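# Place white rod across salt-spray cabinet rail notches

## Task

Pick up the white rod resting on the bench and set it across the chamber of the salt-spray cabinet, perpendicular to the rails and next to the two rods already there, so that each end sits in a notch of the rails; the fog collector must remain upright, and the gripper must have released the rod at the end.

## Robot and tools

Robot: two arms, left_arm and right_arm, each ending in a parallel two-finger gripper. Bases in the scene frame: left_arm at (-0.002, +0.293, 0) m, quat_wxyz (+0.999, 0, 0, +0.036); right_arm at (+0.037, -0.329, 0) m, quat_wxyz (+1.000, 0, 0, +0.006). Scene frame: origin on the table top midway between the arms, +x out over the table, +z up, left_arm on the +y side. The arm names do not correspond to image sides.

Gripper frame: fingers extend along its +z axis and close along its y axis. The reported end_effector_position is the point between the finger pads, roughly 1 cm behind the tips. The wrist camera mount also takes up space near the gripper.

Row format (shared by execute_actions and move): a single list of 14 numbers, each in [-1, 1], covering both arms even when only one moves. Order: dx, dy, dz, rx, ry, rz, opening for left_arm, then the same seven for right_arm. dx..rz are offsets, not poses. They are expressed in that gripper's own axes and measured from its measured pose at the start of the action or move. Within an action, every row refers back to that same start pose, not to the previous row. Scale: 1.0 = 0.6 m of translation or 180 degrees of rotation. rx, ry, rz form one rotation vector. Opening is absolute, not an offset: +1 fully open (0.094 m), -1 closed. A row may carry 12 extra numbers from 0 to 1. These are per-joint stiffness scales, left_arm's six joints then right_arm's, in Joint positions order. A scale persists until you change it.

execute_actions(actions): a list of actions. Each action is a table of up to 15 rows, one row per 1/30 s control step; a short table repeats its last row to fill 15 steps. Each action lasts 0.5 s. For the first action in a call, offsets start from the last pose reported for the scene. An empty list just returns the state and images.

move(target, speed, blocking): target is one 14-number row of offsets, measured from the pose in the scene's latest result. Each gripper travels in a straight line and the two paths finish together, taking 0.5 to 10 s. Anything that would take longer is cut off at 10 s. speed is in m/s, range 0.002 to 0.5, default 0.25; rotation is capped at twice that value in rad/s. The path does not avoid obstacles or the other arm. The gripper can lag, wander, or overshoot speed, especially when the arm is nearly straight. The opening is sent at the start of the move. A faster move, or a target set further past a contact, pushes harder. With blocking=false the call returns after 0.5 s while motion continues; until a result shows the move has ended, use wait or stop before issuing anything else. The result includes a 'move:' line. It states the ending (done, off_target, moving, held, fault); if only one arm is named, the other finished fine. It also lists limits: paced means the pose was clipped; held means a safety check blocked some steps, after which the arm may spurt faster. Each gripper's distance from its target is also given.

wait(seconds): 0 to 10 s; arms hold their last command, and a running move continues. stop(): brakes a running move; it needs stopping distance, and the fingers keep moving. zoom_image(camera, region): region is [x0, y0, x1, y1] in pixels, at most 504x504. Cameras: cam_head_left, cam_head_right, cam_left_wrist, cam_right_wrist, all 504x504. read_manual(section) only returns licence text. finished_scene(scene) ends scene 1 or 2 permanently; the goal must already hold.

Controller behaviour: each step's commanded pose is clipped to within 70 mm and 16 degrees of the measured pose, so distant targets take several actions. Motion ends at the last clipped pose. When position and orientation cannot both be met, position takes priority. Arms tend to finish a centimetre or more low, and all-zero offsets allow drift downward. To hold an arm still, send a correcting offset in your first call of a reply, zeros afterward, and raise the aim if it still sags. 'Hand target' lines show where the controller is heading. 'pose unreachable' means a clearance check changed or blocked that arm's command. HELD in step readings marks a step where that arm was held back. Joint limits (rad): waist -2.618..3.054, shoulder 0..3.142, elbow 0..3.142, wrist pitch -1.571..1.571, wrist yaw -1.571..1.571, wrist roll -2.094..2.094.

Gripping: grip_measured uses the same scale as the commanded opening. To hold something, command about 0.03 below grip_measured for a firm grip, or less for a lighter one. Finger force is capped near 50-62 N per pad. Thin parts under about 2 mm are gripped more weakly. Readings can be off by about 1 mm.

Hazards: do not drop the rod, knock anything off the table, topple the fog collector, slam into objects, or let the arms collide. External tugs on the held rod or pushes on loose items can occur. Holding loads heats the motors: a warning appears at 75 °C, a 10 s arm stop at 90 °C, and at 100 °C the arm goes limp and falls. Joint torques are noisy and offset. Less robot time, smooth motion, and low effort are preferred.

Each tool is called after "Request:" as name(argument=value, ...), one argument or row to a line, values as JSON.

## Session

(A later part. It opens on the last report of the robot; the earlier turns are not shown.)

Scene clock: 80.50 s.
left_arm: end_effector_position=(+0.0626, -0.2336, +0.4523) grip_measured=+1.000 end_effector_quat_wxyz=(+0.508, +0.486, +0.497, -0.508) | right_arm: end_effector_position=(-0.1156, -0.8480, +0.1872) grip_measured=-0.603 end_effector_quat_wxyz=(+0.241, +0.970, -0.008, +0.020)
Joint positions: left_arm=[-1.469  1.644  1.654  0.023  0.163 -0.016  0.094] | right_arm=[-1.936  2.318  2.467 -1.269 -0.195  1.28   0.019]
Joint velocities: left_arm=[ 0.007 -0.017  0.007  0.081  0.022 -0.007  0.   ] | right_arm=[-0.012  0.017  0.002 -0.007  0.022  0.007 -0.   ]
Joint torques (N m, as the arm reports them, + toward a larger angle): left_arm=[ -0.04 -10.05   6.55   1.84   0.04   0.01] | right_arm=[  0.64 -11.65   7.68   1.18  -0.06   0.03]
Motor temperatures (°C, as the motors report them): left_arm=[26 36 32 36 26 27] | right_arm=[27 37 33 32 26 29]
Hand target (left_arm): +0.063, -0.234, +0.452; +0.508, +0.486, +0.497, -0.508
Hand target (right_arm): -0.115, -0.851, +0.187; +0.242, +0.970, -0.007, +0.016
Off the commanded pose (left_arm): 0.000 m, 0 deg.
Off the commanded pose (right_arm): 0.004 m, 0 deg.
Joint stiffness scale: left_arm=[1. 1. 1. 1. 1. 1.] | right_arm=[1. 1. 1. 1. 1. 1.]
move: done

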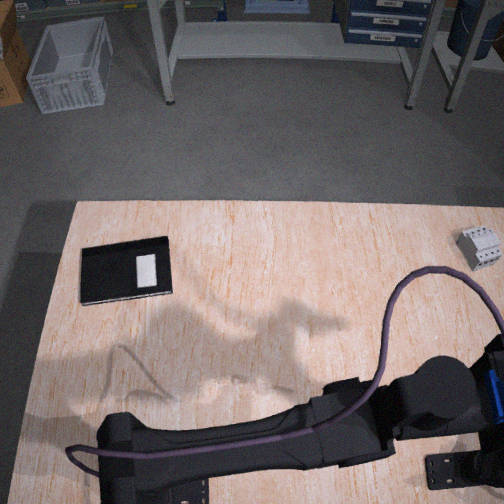

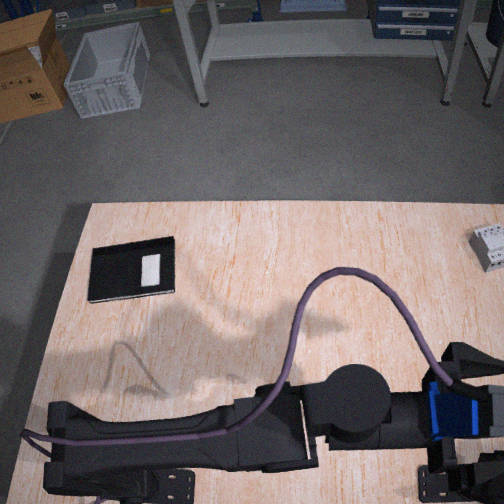

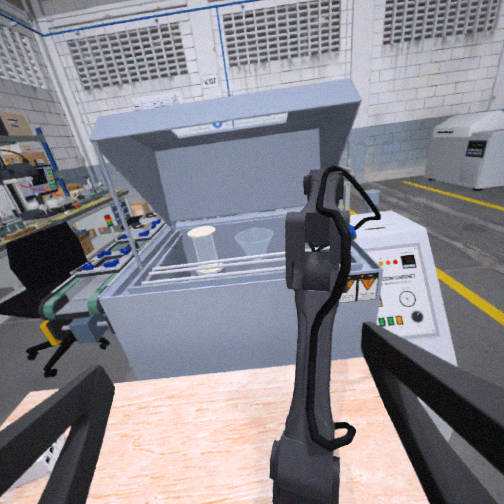

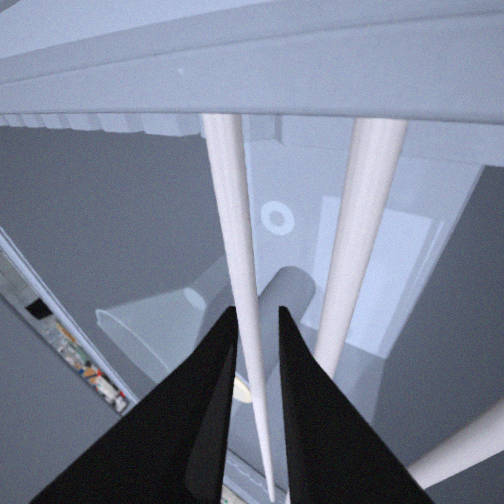

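Request:
move(
  target=[0,0,0,0,0,0,1, 0,0.014,-0.008,0,0,0,-0.55],
  speed=0.015,
)

Scene clock: 81.70 s.
left_arm: end_effector_position=(+0.0626, -0.2336, +0.4523) grip_measured=+1.000 end_effector_quat_wxyz=(+0.508, +0.486, +0.497, -0.508) | right_arm: end_effector_position=(-0.1191, -0.8574, +0.1987) grip_measured=-0.553 end_effector_quat_wxyz=(+0.255, +0.967, -0.007, +0.015)
Joint positions: left_arm=[-1.469  1.644  1.654  0.023  0.163 -0.016  0.094] | right_arm=[-1.936  2.386  2.626 -1.328 -0.195  1.281  0.021]
Joint velocities: left_arm=[-0.007 -0.012  0.002 -0.037 -0.051  0.022  0.   ] | right_arm=[ 0.012  0.017  0.051 -0.051  0.037 -0.066 -0.001]
Joint torques (N m, as the arm reports them, + toward a larger angle): left_arm=[ -0.05 -10.06   6.56   1.84   0.04   0.01] | right_arm=[  0.28 -12.09   7.47   1.01  -0.14   0.04]
Motor temperatures (°C, as the motors report them): left_arm=[26 36 32 36 26 27] | right_arm=[27 37 33 32 26 29]
Hand target (left_arm): +0.063, -0.234, +0.452; +0.508, +0.486, +0.497, -0.508
Hand target (right_arm): -0.116, -0.853, +0.195; +0.242, +0.970, -0.008, +0.019
Off the commanded pose (left_arm): 0.000 m, 0 deg.
Off the commanded pose (right_arm): 0.006 m, 2 deg.
Joint stiffness scale: left_arm=[1. 1. 1. 1. 1. 1.] | right_arm=[1. 1. 1. 1. 1. 1.]
move: done

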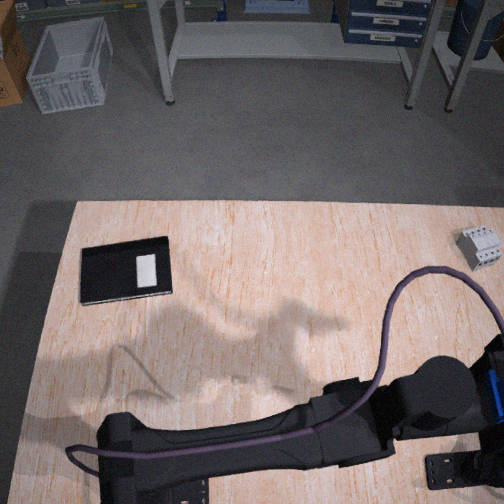

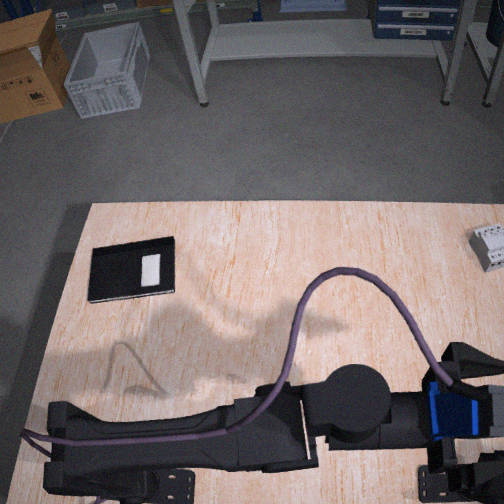

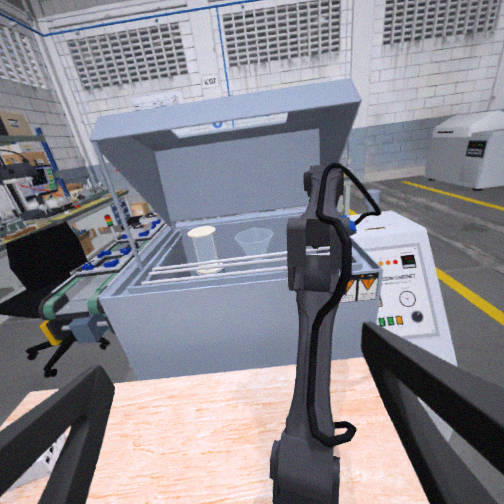

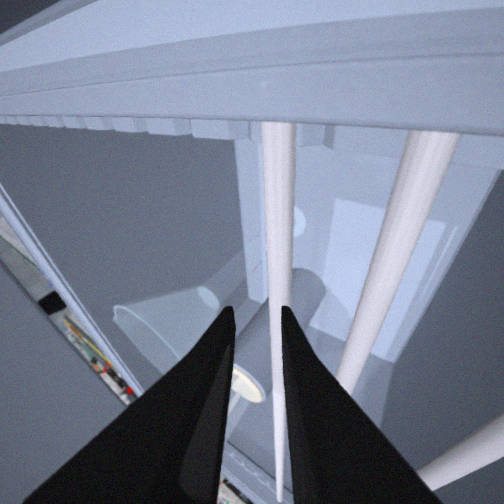

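Request:
move(
  target=[0,0,0,0,0,0,1, 0.005,-0.014,0,0,0,0,-0.55],
  speed=0.01,
)

Scene clock: 83.00 s.
left_arm: end_effector_position=(+0.0626, -0.2336, +0.4523) grip_measured=+1.000 end_effector_quat_wxyz=(+0.508, +0.486, +0.497, -0.508) | right_arm: end_effector_position=(-0.1161, -0.8493, +0.1865) grip_measured=-0.553 end_effector_quat_wxyz=(+0.244, +0.970, -0.008, +0.019)
Joint positions: left_arm=[-1.469  1.644  1.654  0.023  0.163 -0.016  0.094] | right_arm=[-1.936  2.314  2.454 -1.254 -0.195  1.281  0.021]
Joint velocities: left_arm=[-0.007 -0.012 -0.012  0.022 -0.022 -0.037  0.   ] | right_arm=[-0.017  0.012 -0.027  0.066  0.007  0.037 -0.001]
Joint torques (N m, as the arm reports them, + toward a larger angle): left_arm=[ -0.04 -10.07   6.57   1.84   0.04   0.  ] | right_arm=[  0.12 -14.16   5.24   1.3   -0.13   0.03]
Motor temperatures (°C, as the motors report them): left_arm=[26 36 32 36 26 27] | right_arm=[27 37 33 32 26 29]
Hand target (left_arm): +0.063, -0.234, +0.452; +0.508, +0.486, +0.497, -0.508
Hand target (right_arm): -0.116, -0.850, +0.195; +0.255, +0.967, -0.007, +0.015
Off the commanded pose (left_arm): 0.000 m, 0 deg.
Off the commanded pose (right_arm): 0.008 m, 1 deg.
Joint stiffness scale: left_arm=[1. 1. 1. 1. 1. 1.] | right_arm=[1. 1. 1. 1. 1. 1.]
move: done

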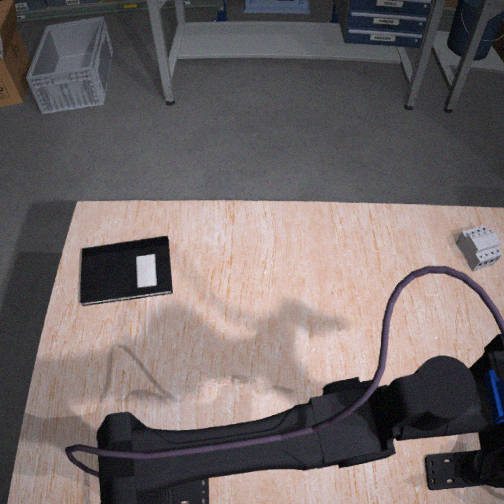

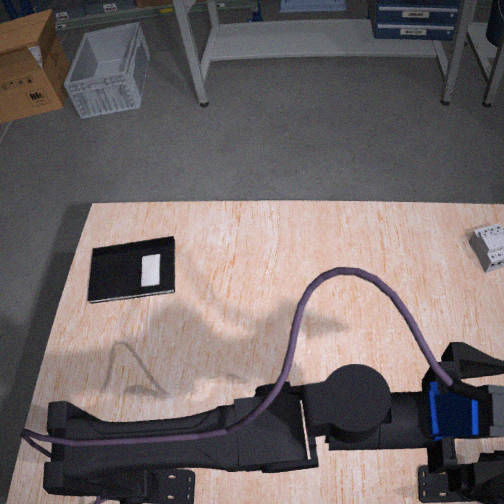

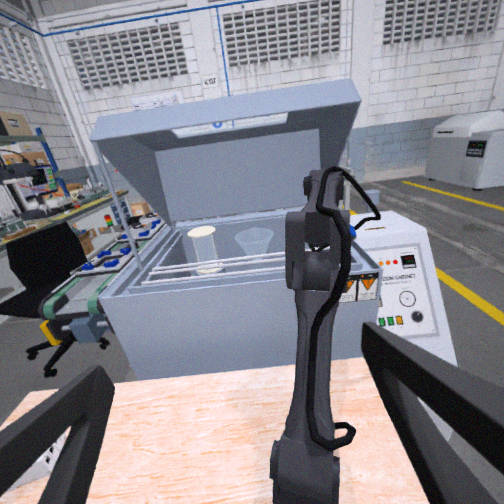

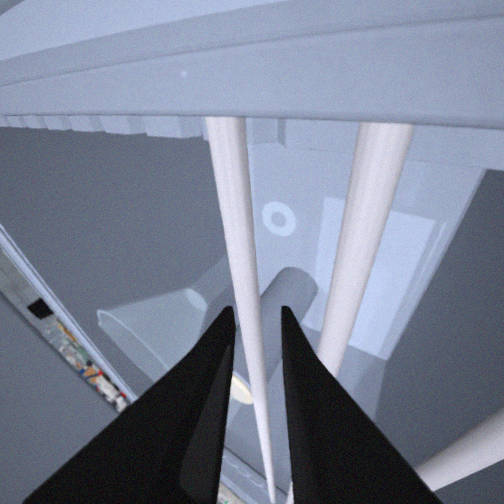

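Request:
move(
  target=[0,0,0,0,0,0,1, 0,0.003,-0.005,0,0,0,-0.76],
  speed=0.01,
)

Scene clock: 84.07 s.
left_arm: end_effector_position=(+0.0626, -0.2336, +0.4523) grip_measured=+1.000 end_effector_quat_wxyz=(+0.508, +0.486, +0.497, -0.508) | right_arm: end_effector_position=(-0.1169, -0.8519, +0.1917) grip_measured=-0.757 end_effector_quat_wxyz=(+0.252, +0.968, -0.007, +0.016)
Joint positions: left_arm=[-1.469  1.644  1.654  0.023  0.163 -0.016  0.094] | right_arm=[-1.936  2.314  2.467 -1.249 -0.196  1.281  0.011]
Joint velocities: left_arm=[ 0.002  0.007 -0.007 -0.051  0.022 -0.051  0.   ] | right_arm=[-0.007 -0.012  0.007 -0.051 -0.007 -0.007 -0.   ]
Joint torques (N m, as the arm reports them, + toward a larger angle): left_arm=[ -0.04 -10.06   6.55   1.83   0.04   0.01] | right_arm=[ -0.01 -11.75   7.8    1.01  -0.14   0.02]
Motor temperatures (°C, as the motors report them): left_arm=[26 36 32 36 26 27] | right_arm=[27 37 33 32 26 29]
Hand target (left_arm): +0.063, -0.234, +0.452; +0.508, +0.486, +0.497, -0.508
Hand target (right_arm): -0.116, -0.849, +0.190; +0.244, +0.970, -0.008, +0.019
Off the commanded pose (left_arm): 0.000 m, 0 deg.
Off the commanded pose (right_arm): 0.003 m, 1 deg.
Joint stiffness scale: left_arm=[1. 1. 1. 1. 1. 1.] | right_arm=[1. 1. 1. 1. 1. 1.]
move: done

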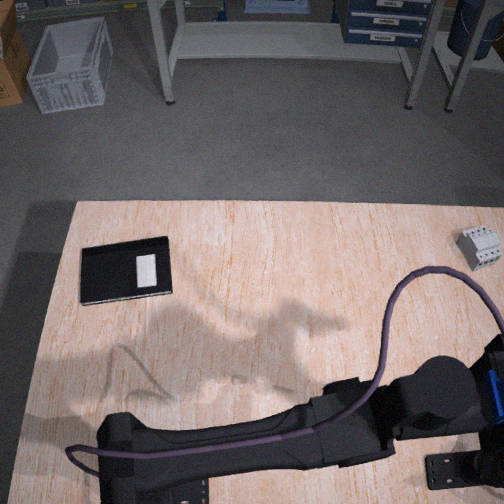

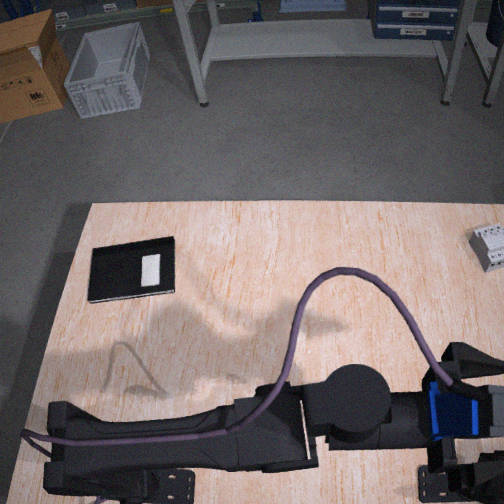

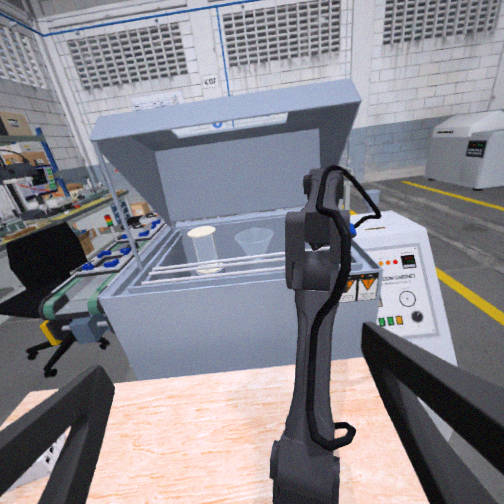

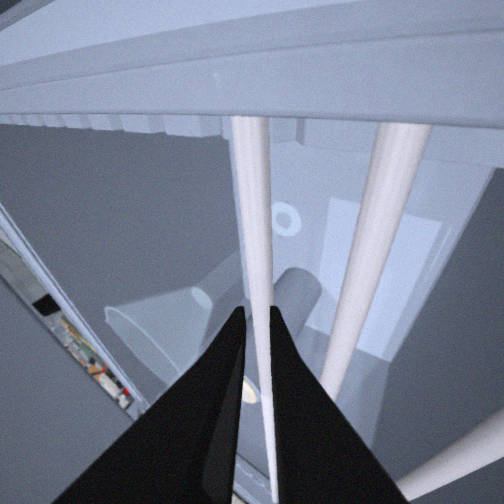

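Request:
move(
  target=[0,0,0,0,0,0,1, 0,-0.003,0.013,0,0,0,-0.72],
  speed=0.01,
)

Scene clock: 85.30 s.
left_arm: end_effector_position=(+0.0626, -0.2336, +0.4523) grip_measured=+1.000 end_effector_quat_wxyz=(+0.508, +0.486, +0.497, -0.508) | right_arm: end_effector_position=(-0.1174, -0.8531, +0.1830) grip_measured=-0.723 end_effector_quat_wxyz=(+0.248, +0.968, -0.008, +0.017)
Joint positions: left_arm=[-1.469  1.644  1.654  0.023  0.163 -0.016  0.094] | right_arm=[-1.936  2.314  2.434 -1.224 -0.196  1.281  0.013]
Joint velocities: left_arm=[ 0.017  0.012  0.002 -0.022  0.022  0.022  0.   ] | right_arm=[ 0.007 -0.022 -0.007  0.022 -0.007 -0.022 -0.   ]
Joint torques (N m, as the arm reports them, + toward a larger angle): left_arm=[ -0.05 -10.05   6.56   1.83   0.04   0.  ] | right_arm=[  0.21 -13.16   5.18   1.31  -0.13   0.04]
Motor temperatures (°C, as the motors report them): left_arm=[26 36 32 37 26 27] | right_arm=[27 37 33 32 26 29]
Hand target (left_arm): +0.063, -0.234, +0.452; +0.508, +0.486, +0.497, -0.508
Hand target (right_arm): -0.117, -0.854, +0.184; +0.252, +0.968, -0.007, +0.016
Off the commanded pose (left_arm): 0.000 m, 0 deg.
Off the commanded pose (right_arm): 0.002 m, 0 deg.
Joint stiffness scale: left_arm=[1. 1. 1. 1. 1. 1.] | right_arm=[1. 1. 1. 1. 1. 1.]
move: done

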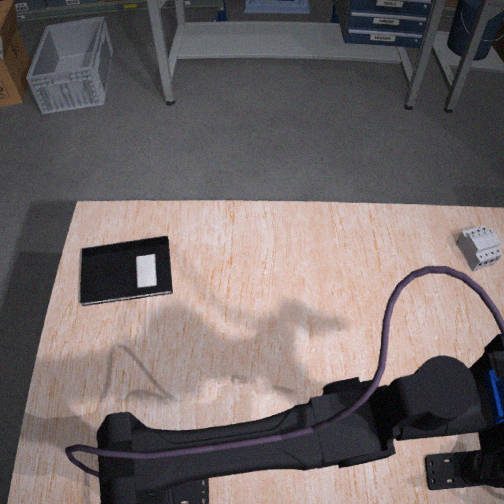

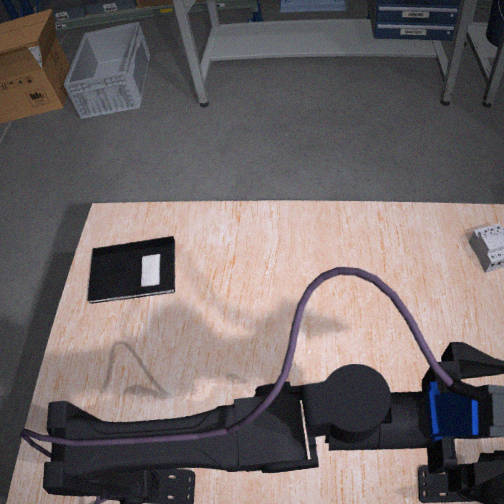

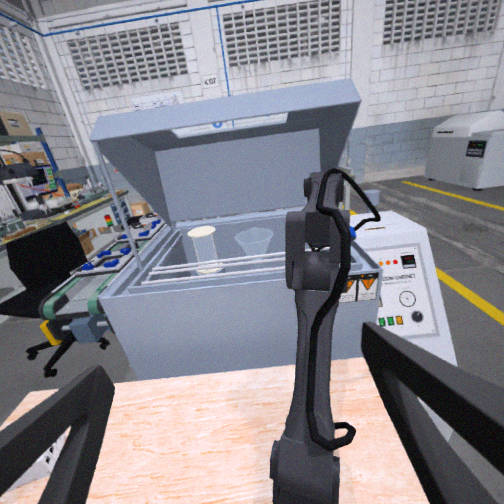

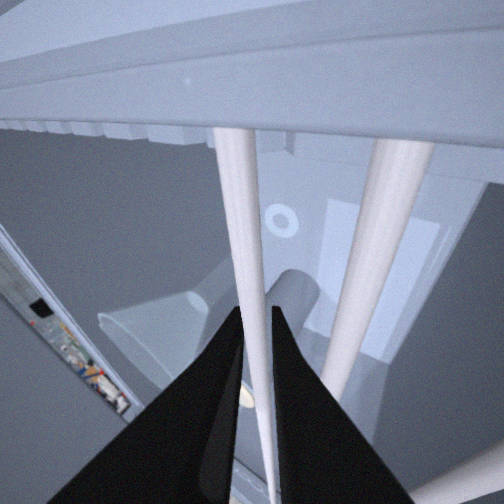

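Request:
move(
  target=[0,0,0,0,0,0,1, 0,-0.007,-0.005,0,0,0,-0.72],
  speed=0.008,
)

Scene clock: 86.50 s.
left_arm: end_effector_position=(+0.0626, -0.2336, +0.4523) grip_measured=+1.000 end_effector_quat_wxyz=(+0.508, +0.486, +0.497, -0.508) | right_arm: end_effector_position=(-0.1168, -0.8522, +0.1791) grip_measured=-0.723 end_effector_quat_wxyz=(+0.248, +0.969, -0.007, +0.018)
Joint positions: left_arm=[-1.469  1.644  1.654  0.023  0.163 -0.016  0.094] | right_arm=[-1.936  2.299  2.392 -1.199 -0.197  1.281  0.013]
Joint velocities: left_arm=[ 0.002 -0.002  0.017  0.007 -0.022 -0.007  0.   ] | right_arm=[ 0.017 -0.007 -0.022 -0.007 -0.11   0.051  0.001]
Joint torques (N m, as the arm reports them, + toward a larger angle): left_arm=[ -0.06 -10.06   6.56   1.84   0.04   0.01] | right_arm=[ -0.4  -13.92   5.09   1.16  -0.13   0.  ]
Motor temperatures (°C, as the motors report them): left_arm=[26 36 32 37 26 27] | right_arm=[27 38 33 32 26 29]
Hand target (left_arm): +0.063, -0.234, +0.452; +0.508, +0.486, +0.497, -0.508
Hand target (right_arm): -0.117, -0.848, +0.184; +0.248, +0.968, -0.008, +0.017
Off the commanded pose (left_arm): 0.000 m, 0 deg.
Off the commanded pose (right_arm): 0.006 m, 0 deg.
Joint stiffness scale: left_arm=[1. 1. 1. 1. 1. 1.] | right_arm=[1. 1. 1. 1. 1. 1.]
move: done

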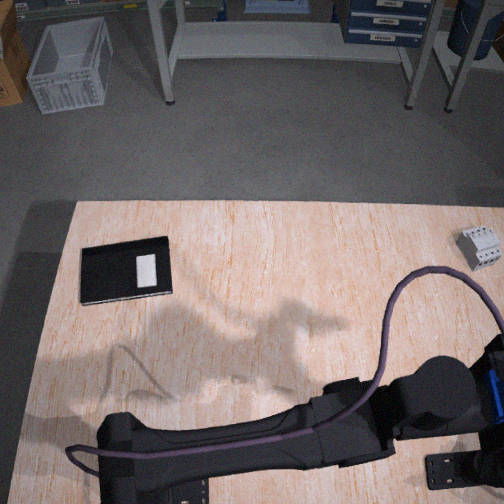

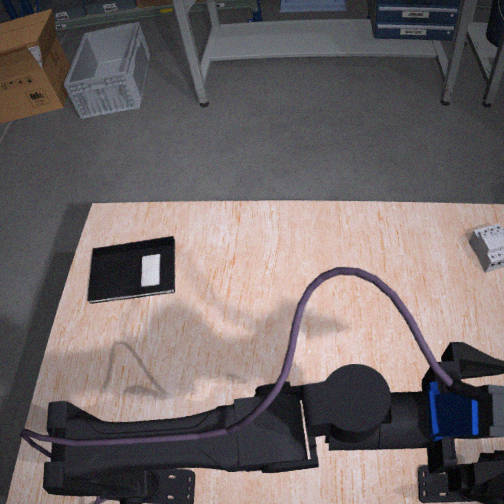

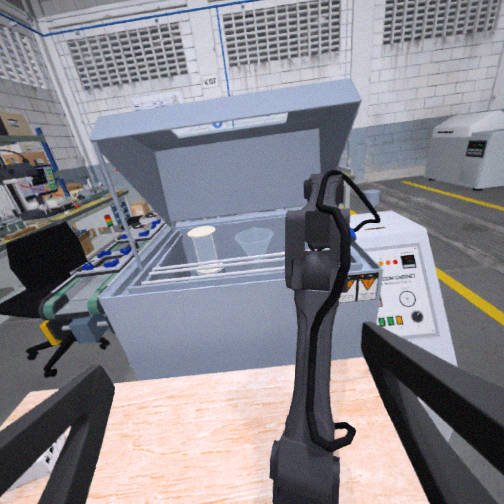

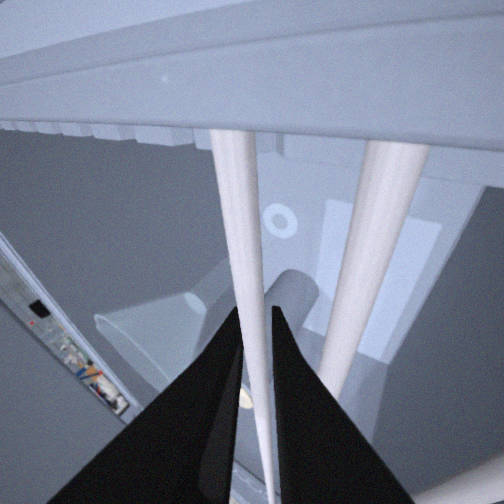

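Request:
move(
  target=[0,0,0,0,0,0,1, 0,0.002,-0.004,0,0,0,-0.835],
  speed=0.008,
)

Request:
move(
  target=[0,0,0,0,0,0,1, 0,-0.005,-0.012,0,0,0,-0.835],
  speed=0.008,
)

Scene clock: 87.77 s.
left_arm: end_effector_position=(+0.0626, -0.2336, +0.4523) grip_measured=+1.000 end_effector_quat_wxyz=(+0.508, +0.486, +0.497, -0.508) | right_arm: end_effector_position=(-0.1168, -0.8526, +0.1792) grip_measured=-0.810 end_effector_quat_wxyz=(+0.249, +0.968, -0.007, +0.018)
Joint positions: left_arm=[-1.469  1.644  1.654  0.023  0.163 -0.016  0.094] | right_arm=[-1.936  2.299  2.392 -1.197 -0.198  1.281  0.009]
Joint velocities: left_arm=[-0.002 -0.012 -0.017 -0.007  0.007  0.007  0.   ] | right_arm=[-0.012 -0.002 -0.002  0.066  0.066  0.066  0.001]
Joint torques (N m, as the arm reports them, + toward a larger angle): left_arm=[ -0.05 -10.06   6.56   1.83   0.03   0.  ] | right_arm=[ -0.03 -12.23   7.86   1.09  -0.14   0.02]
Motor temperatures (°C, as the motors report them): left_arm=[26 36 32 37 26 27] | right_arm=[27 38 33 32 26 29]
Hand target (left_arm): +0.063, -0.234, +0.452; +0.508, +0.486, +0.497, -0.508
Hand target (right_arm): -0.117, -0.852, +0.182; +0.248, +0.969, -0.008, +0.018
Off the commanded pose (left_arm): 0.000 m, 0 deg.
Off the commanded pose (right_arm): 0.003 m, 0 deg.
Joint stiffness scale: left_arm=[1. 1. 1. 1. 1. 1.] | right_arm=[1. 1. 1. 1. 1. 1.]
move: done

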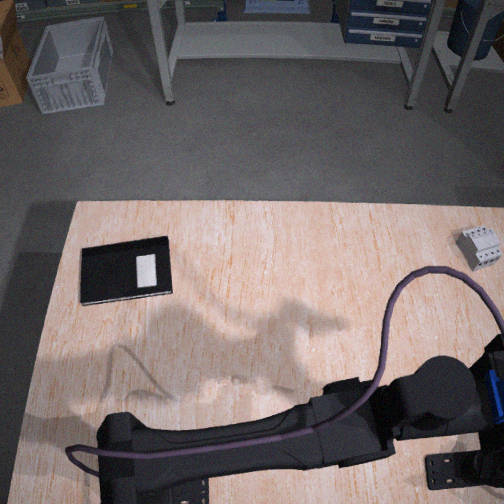

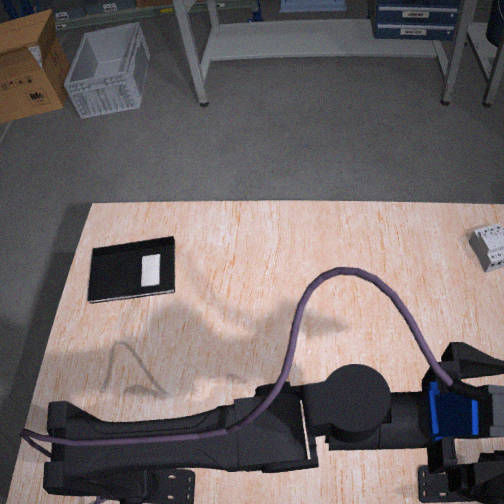

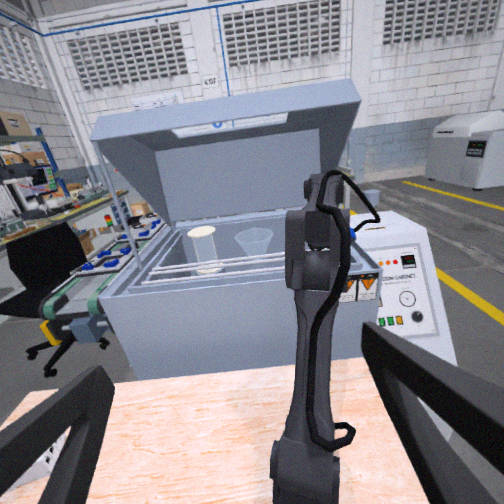

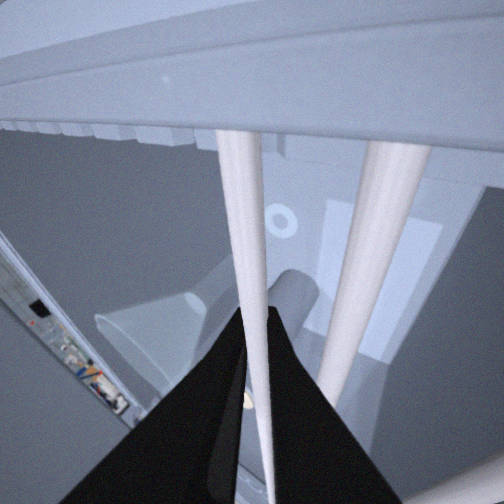

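Scene clock: 88.97 s.
left_arm: end_effector_position=(+0.0626, -0.2336, +0.4523) grip_measured=+1.000 end_effector_quat_wxyz=(+0.508, +0.486, +0.497, -0.508) | right_arm: end_effector_position=(-0.1160, -0.8504, +0.1780) grip_measured=-0.810 end_effector_quat_wxyz=(+0.246, +0.969, -0.008, +0.019)
Joint positions: left_arm=[-1.469  1.644  1.654  0.023  0.163 -0.016  0.094] | right_arm=[-1.936  2.291  2.376 -1.196 -0.198  1.281  0.009]
Joint velocities: left_arm=[-0.012 -0.002  0.002 -0.11  -0.007  0.051  0.   ] | right_arm=[-0.017  0.002  0.002 -0.007 -0.095 -0.022 -0.   ]
Joint torques (N m, as the arm reports them, + toward a larger angle): left_arm=[ -0.04 -10.06   6.56   1.84   0.04   0.  ] | right_arm=[ -0.47 -13.98   5.11   1.17  -0.17  -0.03]
Motor temperatures (°C, as the motors report them): left_arm=[26 36 32 37 26 27] | right_arm=[27 38 32 32 26 29]
Hand target (left_arm): +0.063, -0.234, +0.452; +0.508, +0.486, +0.497, -0.508
Hand target (right_arm): -0.117, -0.847, +0.184; +0.248, +0.968, -0.007, +0.018
Off the commanded pose (left_arm): 0.000 m, 0 deg.
Off the commanded pose (right_arm): 0.007 m, 0 deg.
Joint stiffness scale: left_arm=[1. 1. 1. 1. 1. 1.] | right_arm=[1. 1. 1. 1. 1. 1.]
move: done

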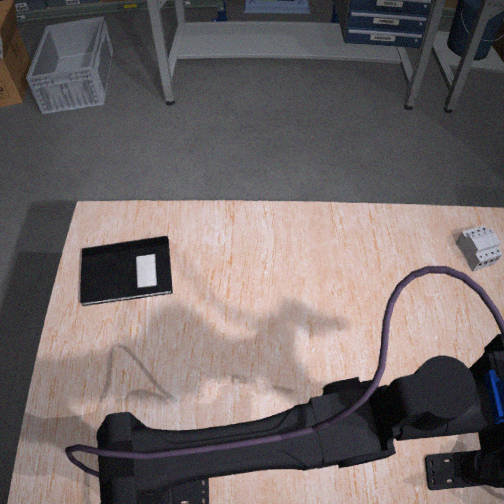

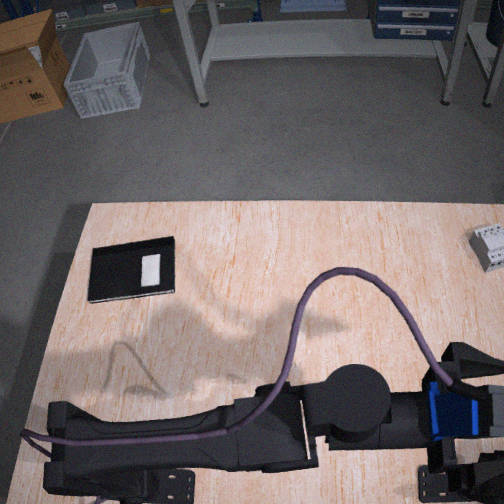

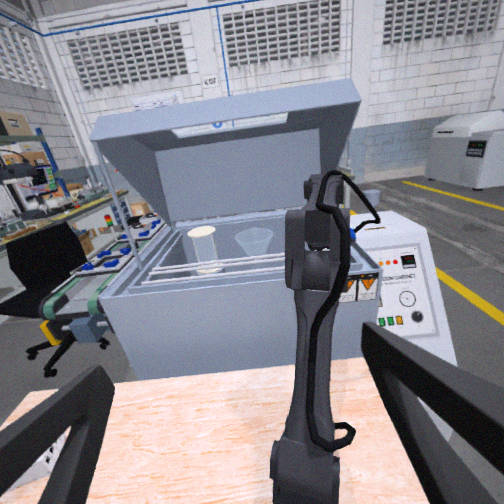

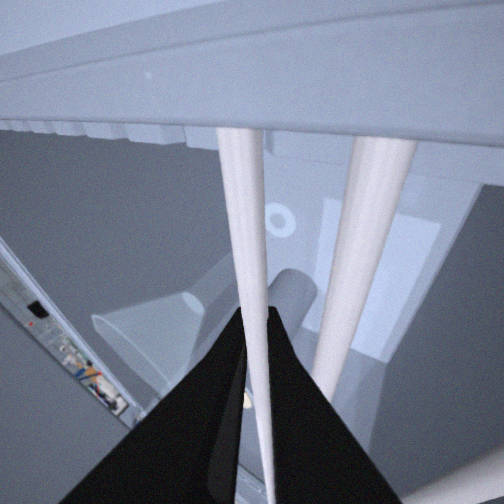

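Request:
move(
  target=[0,0,0,0,0,0,1, 0,-0.004,-0.008,0,0,0,-0.72],
  speed=0.008,
)

Request:
zoom_image(
  camera="cam_left_wrist",
  region=[110, 225, 190, 295],
)

Scene clock: 90.10 s.
left_arm: end_effector_position=(+0.0626, -0.2336, +0.4523) grip_measured=+1.000 end_effector_quat_wxyz=(+0.508, +0.486, +0.497, -0.508) | right_arm: end_effector_position=(-0.1154, -0.8490, +0.1741) grip_measured=-0.723 end_effector_quat_wxyz=(+0.241, +0.970, -0.008, +0.021)
Joint positions: left_arm=[-1.469  1.644  1.654  0.023  0.163 -0.016  0.094] | right_arm=[-1.936  2.291  2.365 -1.195 -0.198  1.281  0.013]
Joint velocities: left_arm=[ 0.002  0.002 -0.007 -0.051  0.007  0.022  0.   ] | right_arm=[-0.022  0.007 -0.017 -0.037 -0.007 -0.066 -0.   ]
Joint torques (N m, as the arm reports them, + toward a larger angle): left_arm=[ -0.06 -10.08   6.57   1.84   0.04   0.  ] | right_arm=[ -0.31 -14.11   5.24   1.2   -0.16  -0.03]
Motor temperatures (°C, as the motors report them): left_arm=[26 36 32 37 26 27] | right_arm=[27 38 32 32 26 29]
Hand target (left_arm): +0.063, -0.234, +0.452; +0.508, +0.486, +0.497, -0.508
Hand target (right_arm): -0.116, -0.846, +0.181; +0.245, +0.969, -0.008, +0.020
Off the commanded pose (left_arm): 0.000 m, 0 deg.
Off the commanded pose (right_arm): 0.008 m, 1 deg.
Joint stiffness scale: left_arm=[1. 1. 1. 1. 1. 1.] | right_arm=[1. 1. 1. 1. 1. 1.]
move: done

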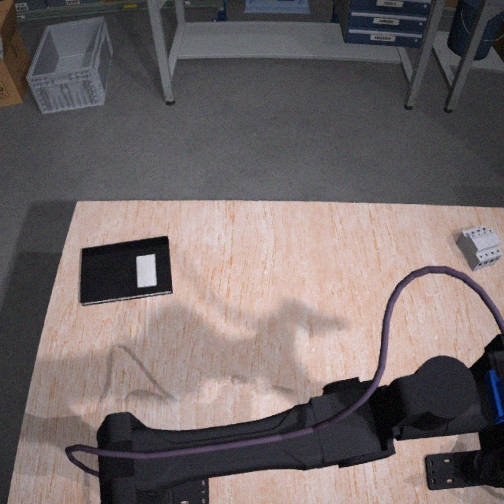

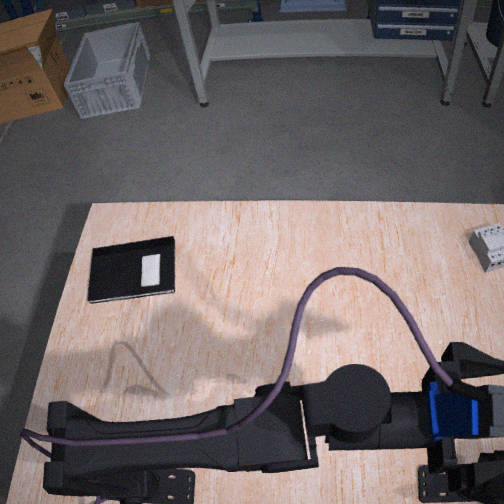

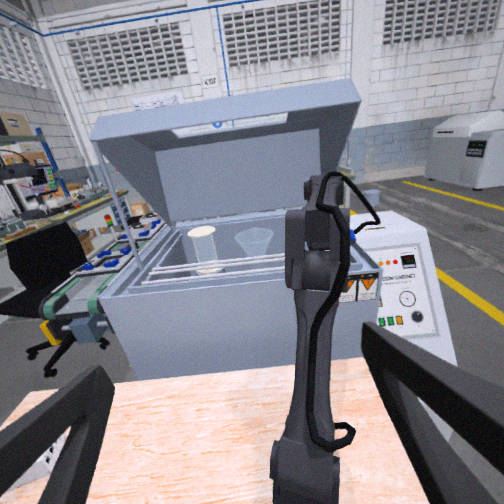

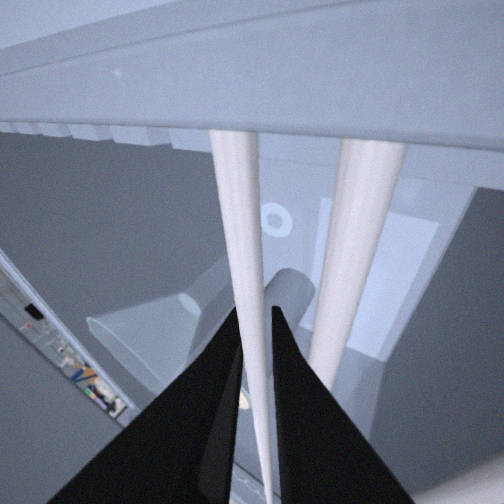

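Region (110, 225, 190, 295) of cam_left_wrist's 504x504 image, scaled by 6.300, with more detail than that image has; it fills the top 441 rows of this view, and the rest is white.

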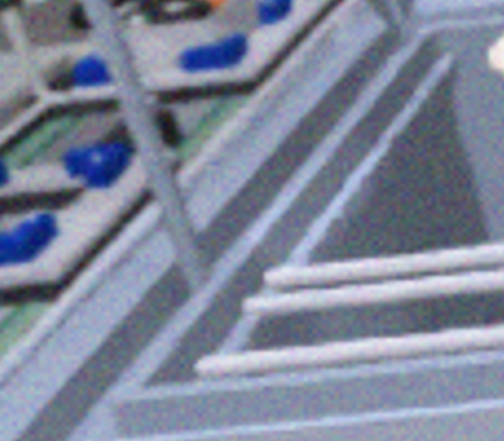

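Request:
execute_actions(
  actions=[],
)

Scene clock: 91.23 s.
left_arm: end_effector_position=(+0.0626, -0.2336, +0.4523) grip_measured=+1.000 end_effector_quat_wxyz=(+0.508, +0.486, +0.497, -0.508) | right_arm: end_effector_position=(-0.1154, -0.8490, +0.1741) grip_measured=-0.723 end_effector_quat_wxyz=(+0.241, +0.970, -0.008, +0.021)
Joint positions: left_arm=[-1.469  1.644  1.654  0.023  0.163 -0.016  0.094] | right_arm=[-1.936  2.291  2.365 -1.195 -0.198  1.281  0.013]
Joint velocities: left_arm=[-0.007 -0.012 -0.007 -0.007  0.037 -0.081  0.   ] | right_arm=[-0.007  0.002  0.002  0.007 -0.066  0.051 -0.001]
Joint torques (N m, as the arm reports them, + toward a larger angle): left_arm=[ -0.05 -10.06   6.55   1.84   0.04   0.  ] | right_arm=[ -0.37 -14.12   5.19   1.21  -0.15  -0.02]
Motor temperatures (°C, as the motors report them): left_arm=[26 36 32 37 26 27] | right_arm=[27 39 32 32 26 29]
Hand target (left_arm): +0.063, -0.234, +0.452; +0.508, +0.486, +0.497, -0.508
Hand target (right_arm): -0.116, -0.846, +0.181; +0.245, +0.969, -0.008, +0.020
Off the commanded pose (left_arm): 0.000 m, 0 deg.
Off the commanded pose (right_arm): 0.008 m, 1 deg.
Joint stiffness scale: left_arm=[1. 1. 1. 1. 1. 1.] | right_arm=[1. 1. 1. 1. 1. 1.]

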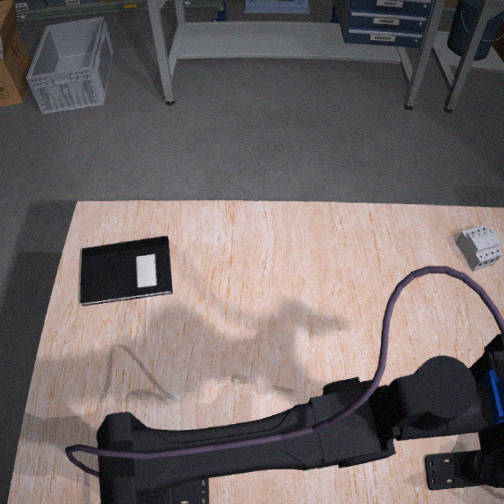

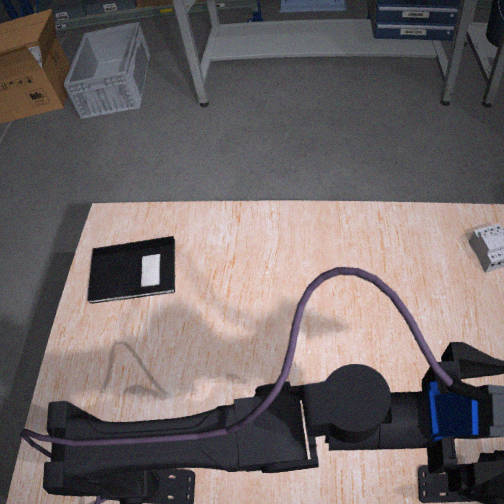

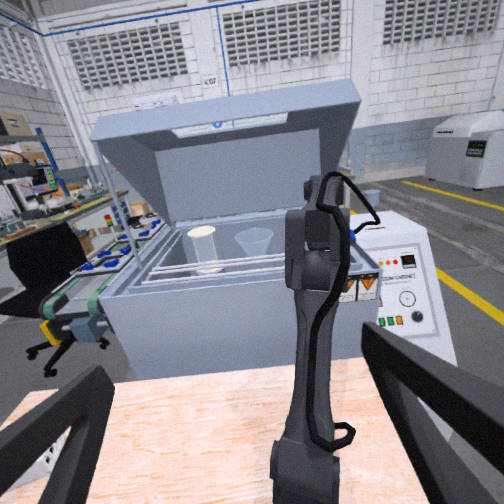

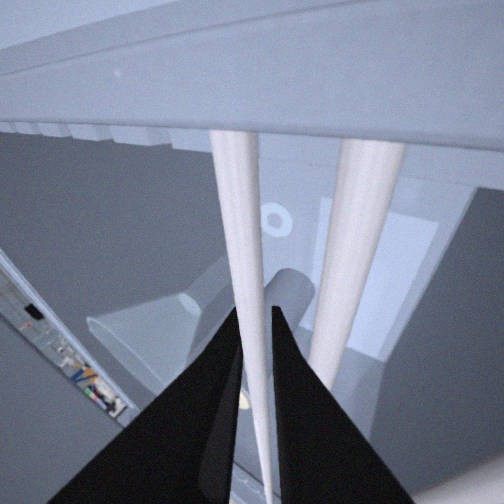

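Request:
move(
  target=[0,0,0,0,0,0,1, 0,0.004,-0.12,0,0,0,-0.62],
  speed=0.06,
)

Scene clock: 93.50 s.
left_arm: end_effector_position=(+0.0626, -0.2336, +0.4523) grip_measured=+1.000 end_effector_quat_wxyz=(+0.508, +0.486, +0.497, -0.508) | right_arm: end_effector_position=(-0.1177, -0.8205, +0.2389) grip_measured=-0.623 end_effector_quat_wxyz=(+0.248, +0.969, -0.009, +0.018)
Joint positions: left_arm=[-1.469  1.644  1.654  0.023  0.163 -0.016  0.094] | right_arm=[-1.962  2.312  2.682 -1.48  -0.208  1.26   0.018]
Joint velocities: left_arm=[ 0.012  0.007 -0.012  0.007 -0.007 -0.051  0.   ] | right_arm=[-0.007  0.002  0.032  0.022 -0.022  0.037  0.   ]
Joint torques (N m, as the arm reports them, + toward a larger angle): left_arm=[ -0.05 -10.07   6.57   1.84   0.04   0.  ] | right_arm=[ -0.62 -11.24   7.06   0.99  -0.2   -0.05]
Motor temperatures (°C, as the motors report them): left_arm=[26 36 33 37 26 27] | right_arm=[27 39 33 32 26 29]
Hand target (left_arm): +0.063, -0.234, +0.452; +0.508, +0.486, +0.497, -0.508
Hand target (right_arm): -0.119, -0.816, +0.238; +0.242, +0.970, -0.009, +0.021
Off the commanded pose (left_arm): 0.000 m, 0 deg.
Off the commanded pose (right_arm): 0.003 m, 1 deg.
Joint stiffness scale: left_arm=[1. 1. 1. 1. 1. 1.] | right_arm=[1. 1. 1. 1. 1. 1.]
move: done

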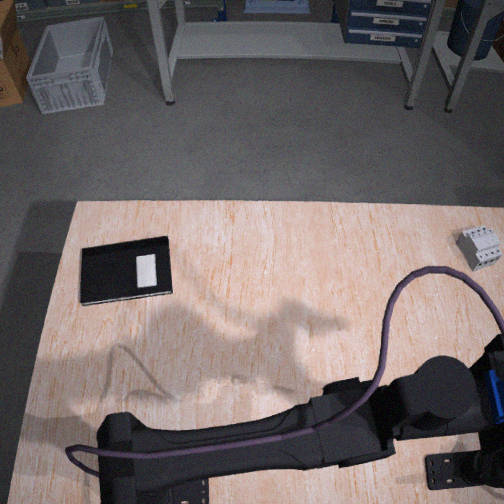

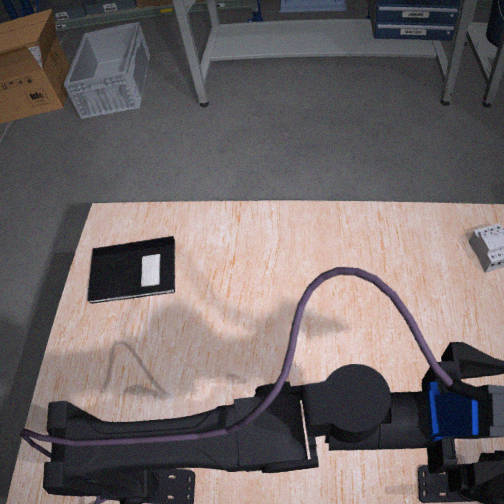

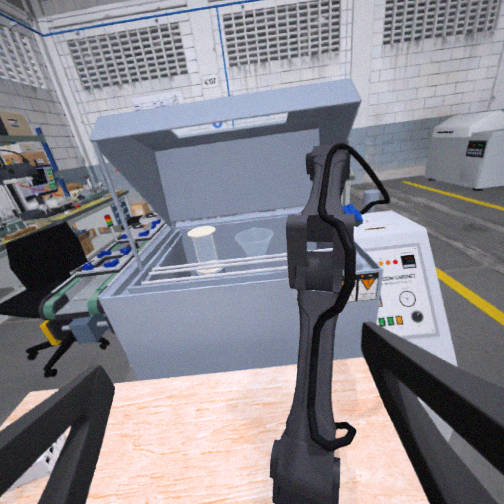

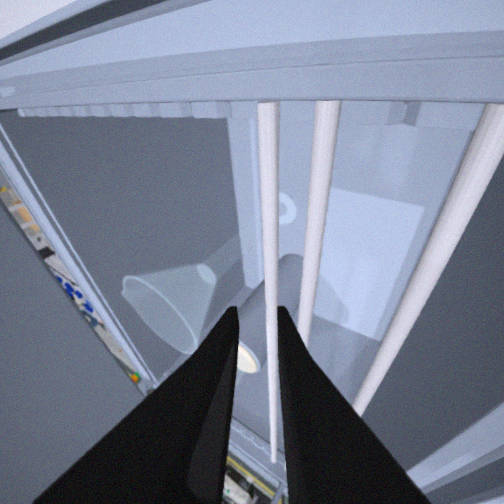

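Request:
zoom_image(
  camera="cam_right_wrist",
  region=[130, 60, 504, 180],
)

Request:
zoom_image(
  camera="cam_left_wrist",
  region=[110, 225, 190, 295],
)

Region (130, 60, 504, 180) of cam_right_wrist's 504x504 image, scaled by 1.348, with more detail than that image has; it fills the top 162 rows of this view, and the rest is white.

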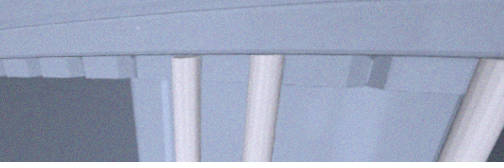

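Region (110, 225, 190, 295) of cam_left_wrist's 504x504 image, scaled by 6.300, with more detail than that image has; it fills the top 441 rows of this view, and the rest is white.

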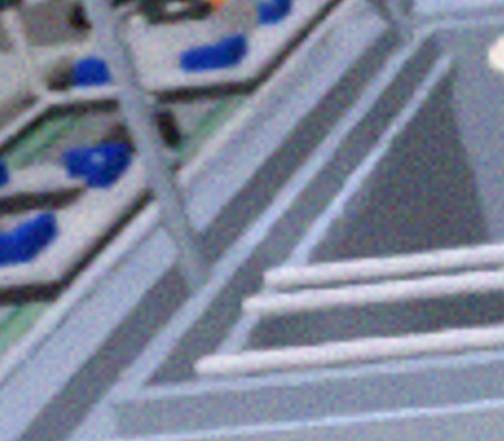

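Request:
move(
  target=[0,0,0,0,0,0,1, 0.3,-0.1,-0.1,0,0,0,-0.62],
  speed=0.2,
)

Request:
zoom_image(
  camera="cam_left_wrist",
  region=[290, 205, 380, 285],
)

Scene clock: 95.83 s.
left_arm: end_effector_position=(+0.0626, -0.2336, +0.4523) grip_measured=+1.000 end_effector_quat_wxyz=(+0.508, +0.486, +0.497, -0.508) | right_arm: end_effector_position=(+0.0642, -0.7416, +0.2675) grip_measured=-0.623 end_effector_quat_wxyz=(+0.244, +0.970, -0.004, +0.019)
Joint positions: left_arm=[-1.469  1.644  1.654  0.023  0.163 -0.016  0.094] | right_arm=[-1.523  1.75   1.952 -1.278 -0.006  1.64   0.018]
Joint velocities: left_arm=[ 0.002  0.002  0.002  0.051  0.095 -0.007  0.   ] | right_arm=[-0.007  0.002  0.007 -0.007 -0.081 -0.051  0.001]
Joint torques (N m, as the arm reports them, + toward a larger angle): left_arm=[ -0.04 -10.06   6.55   1.84   0.03   0.01] | right_arm=[-0.08 -8.62  4.74  1.33  0.09  0.07]
Motor temperatures (°C, as the motors report them): left_arm=[26 36 33 38 26 27] | right_arm=[27 38 32 32 26 29]
Hand target (left_arm): +0.063, -0.234, +0.452; +0.508, +0.486, +0.497, -0.508
Hand target (right_arm): +0.061, -0.740, +0.269; +0.249, +0.968, -0.008, +0.013
Off the commanded pose (left_arm): 0.000 m, 0 deg.
Off the commanded pose (right_arm): 0.003 m, 1 deg.
Joint stiffness scale: left_arm=[1. 1. 1. 1. 1. 1.] | right_arm=[1. 1. 1. 1. 1. 1.]
move: done

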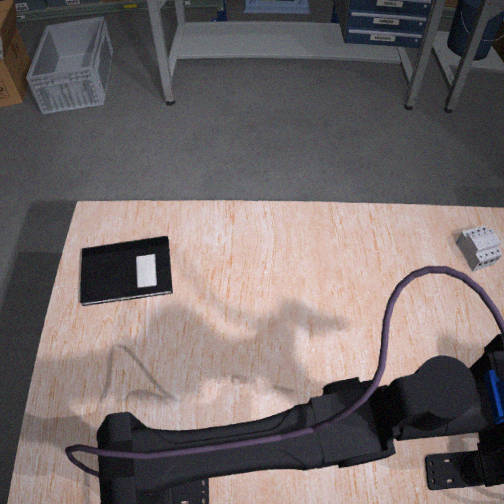

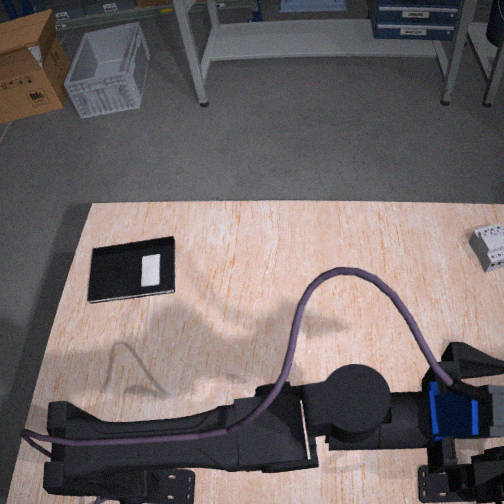

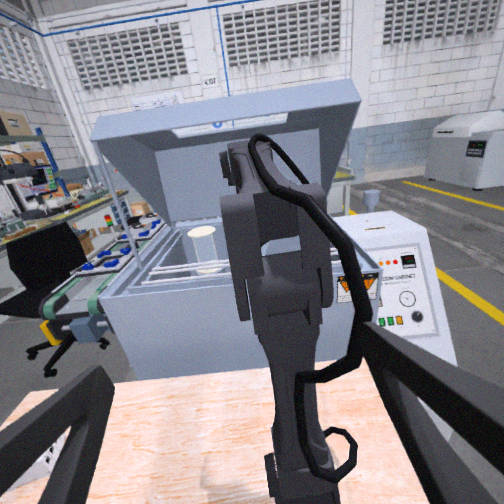

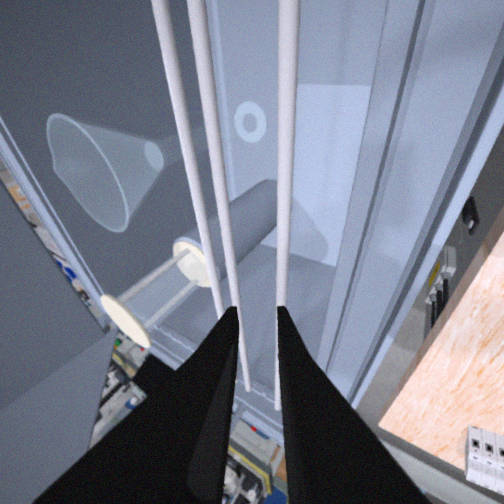

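Region (290, 205, 380, 285) of cam_left_wrist's 504x504 image, scaled by 5.600, with more detail than that image has.

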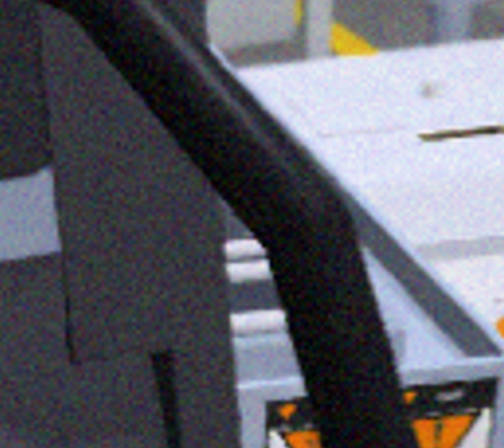

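Request:
finished_scene(
  scene=1,
)

The scene is finished: the task was done.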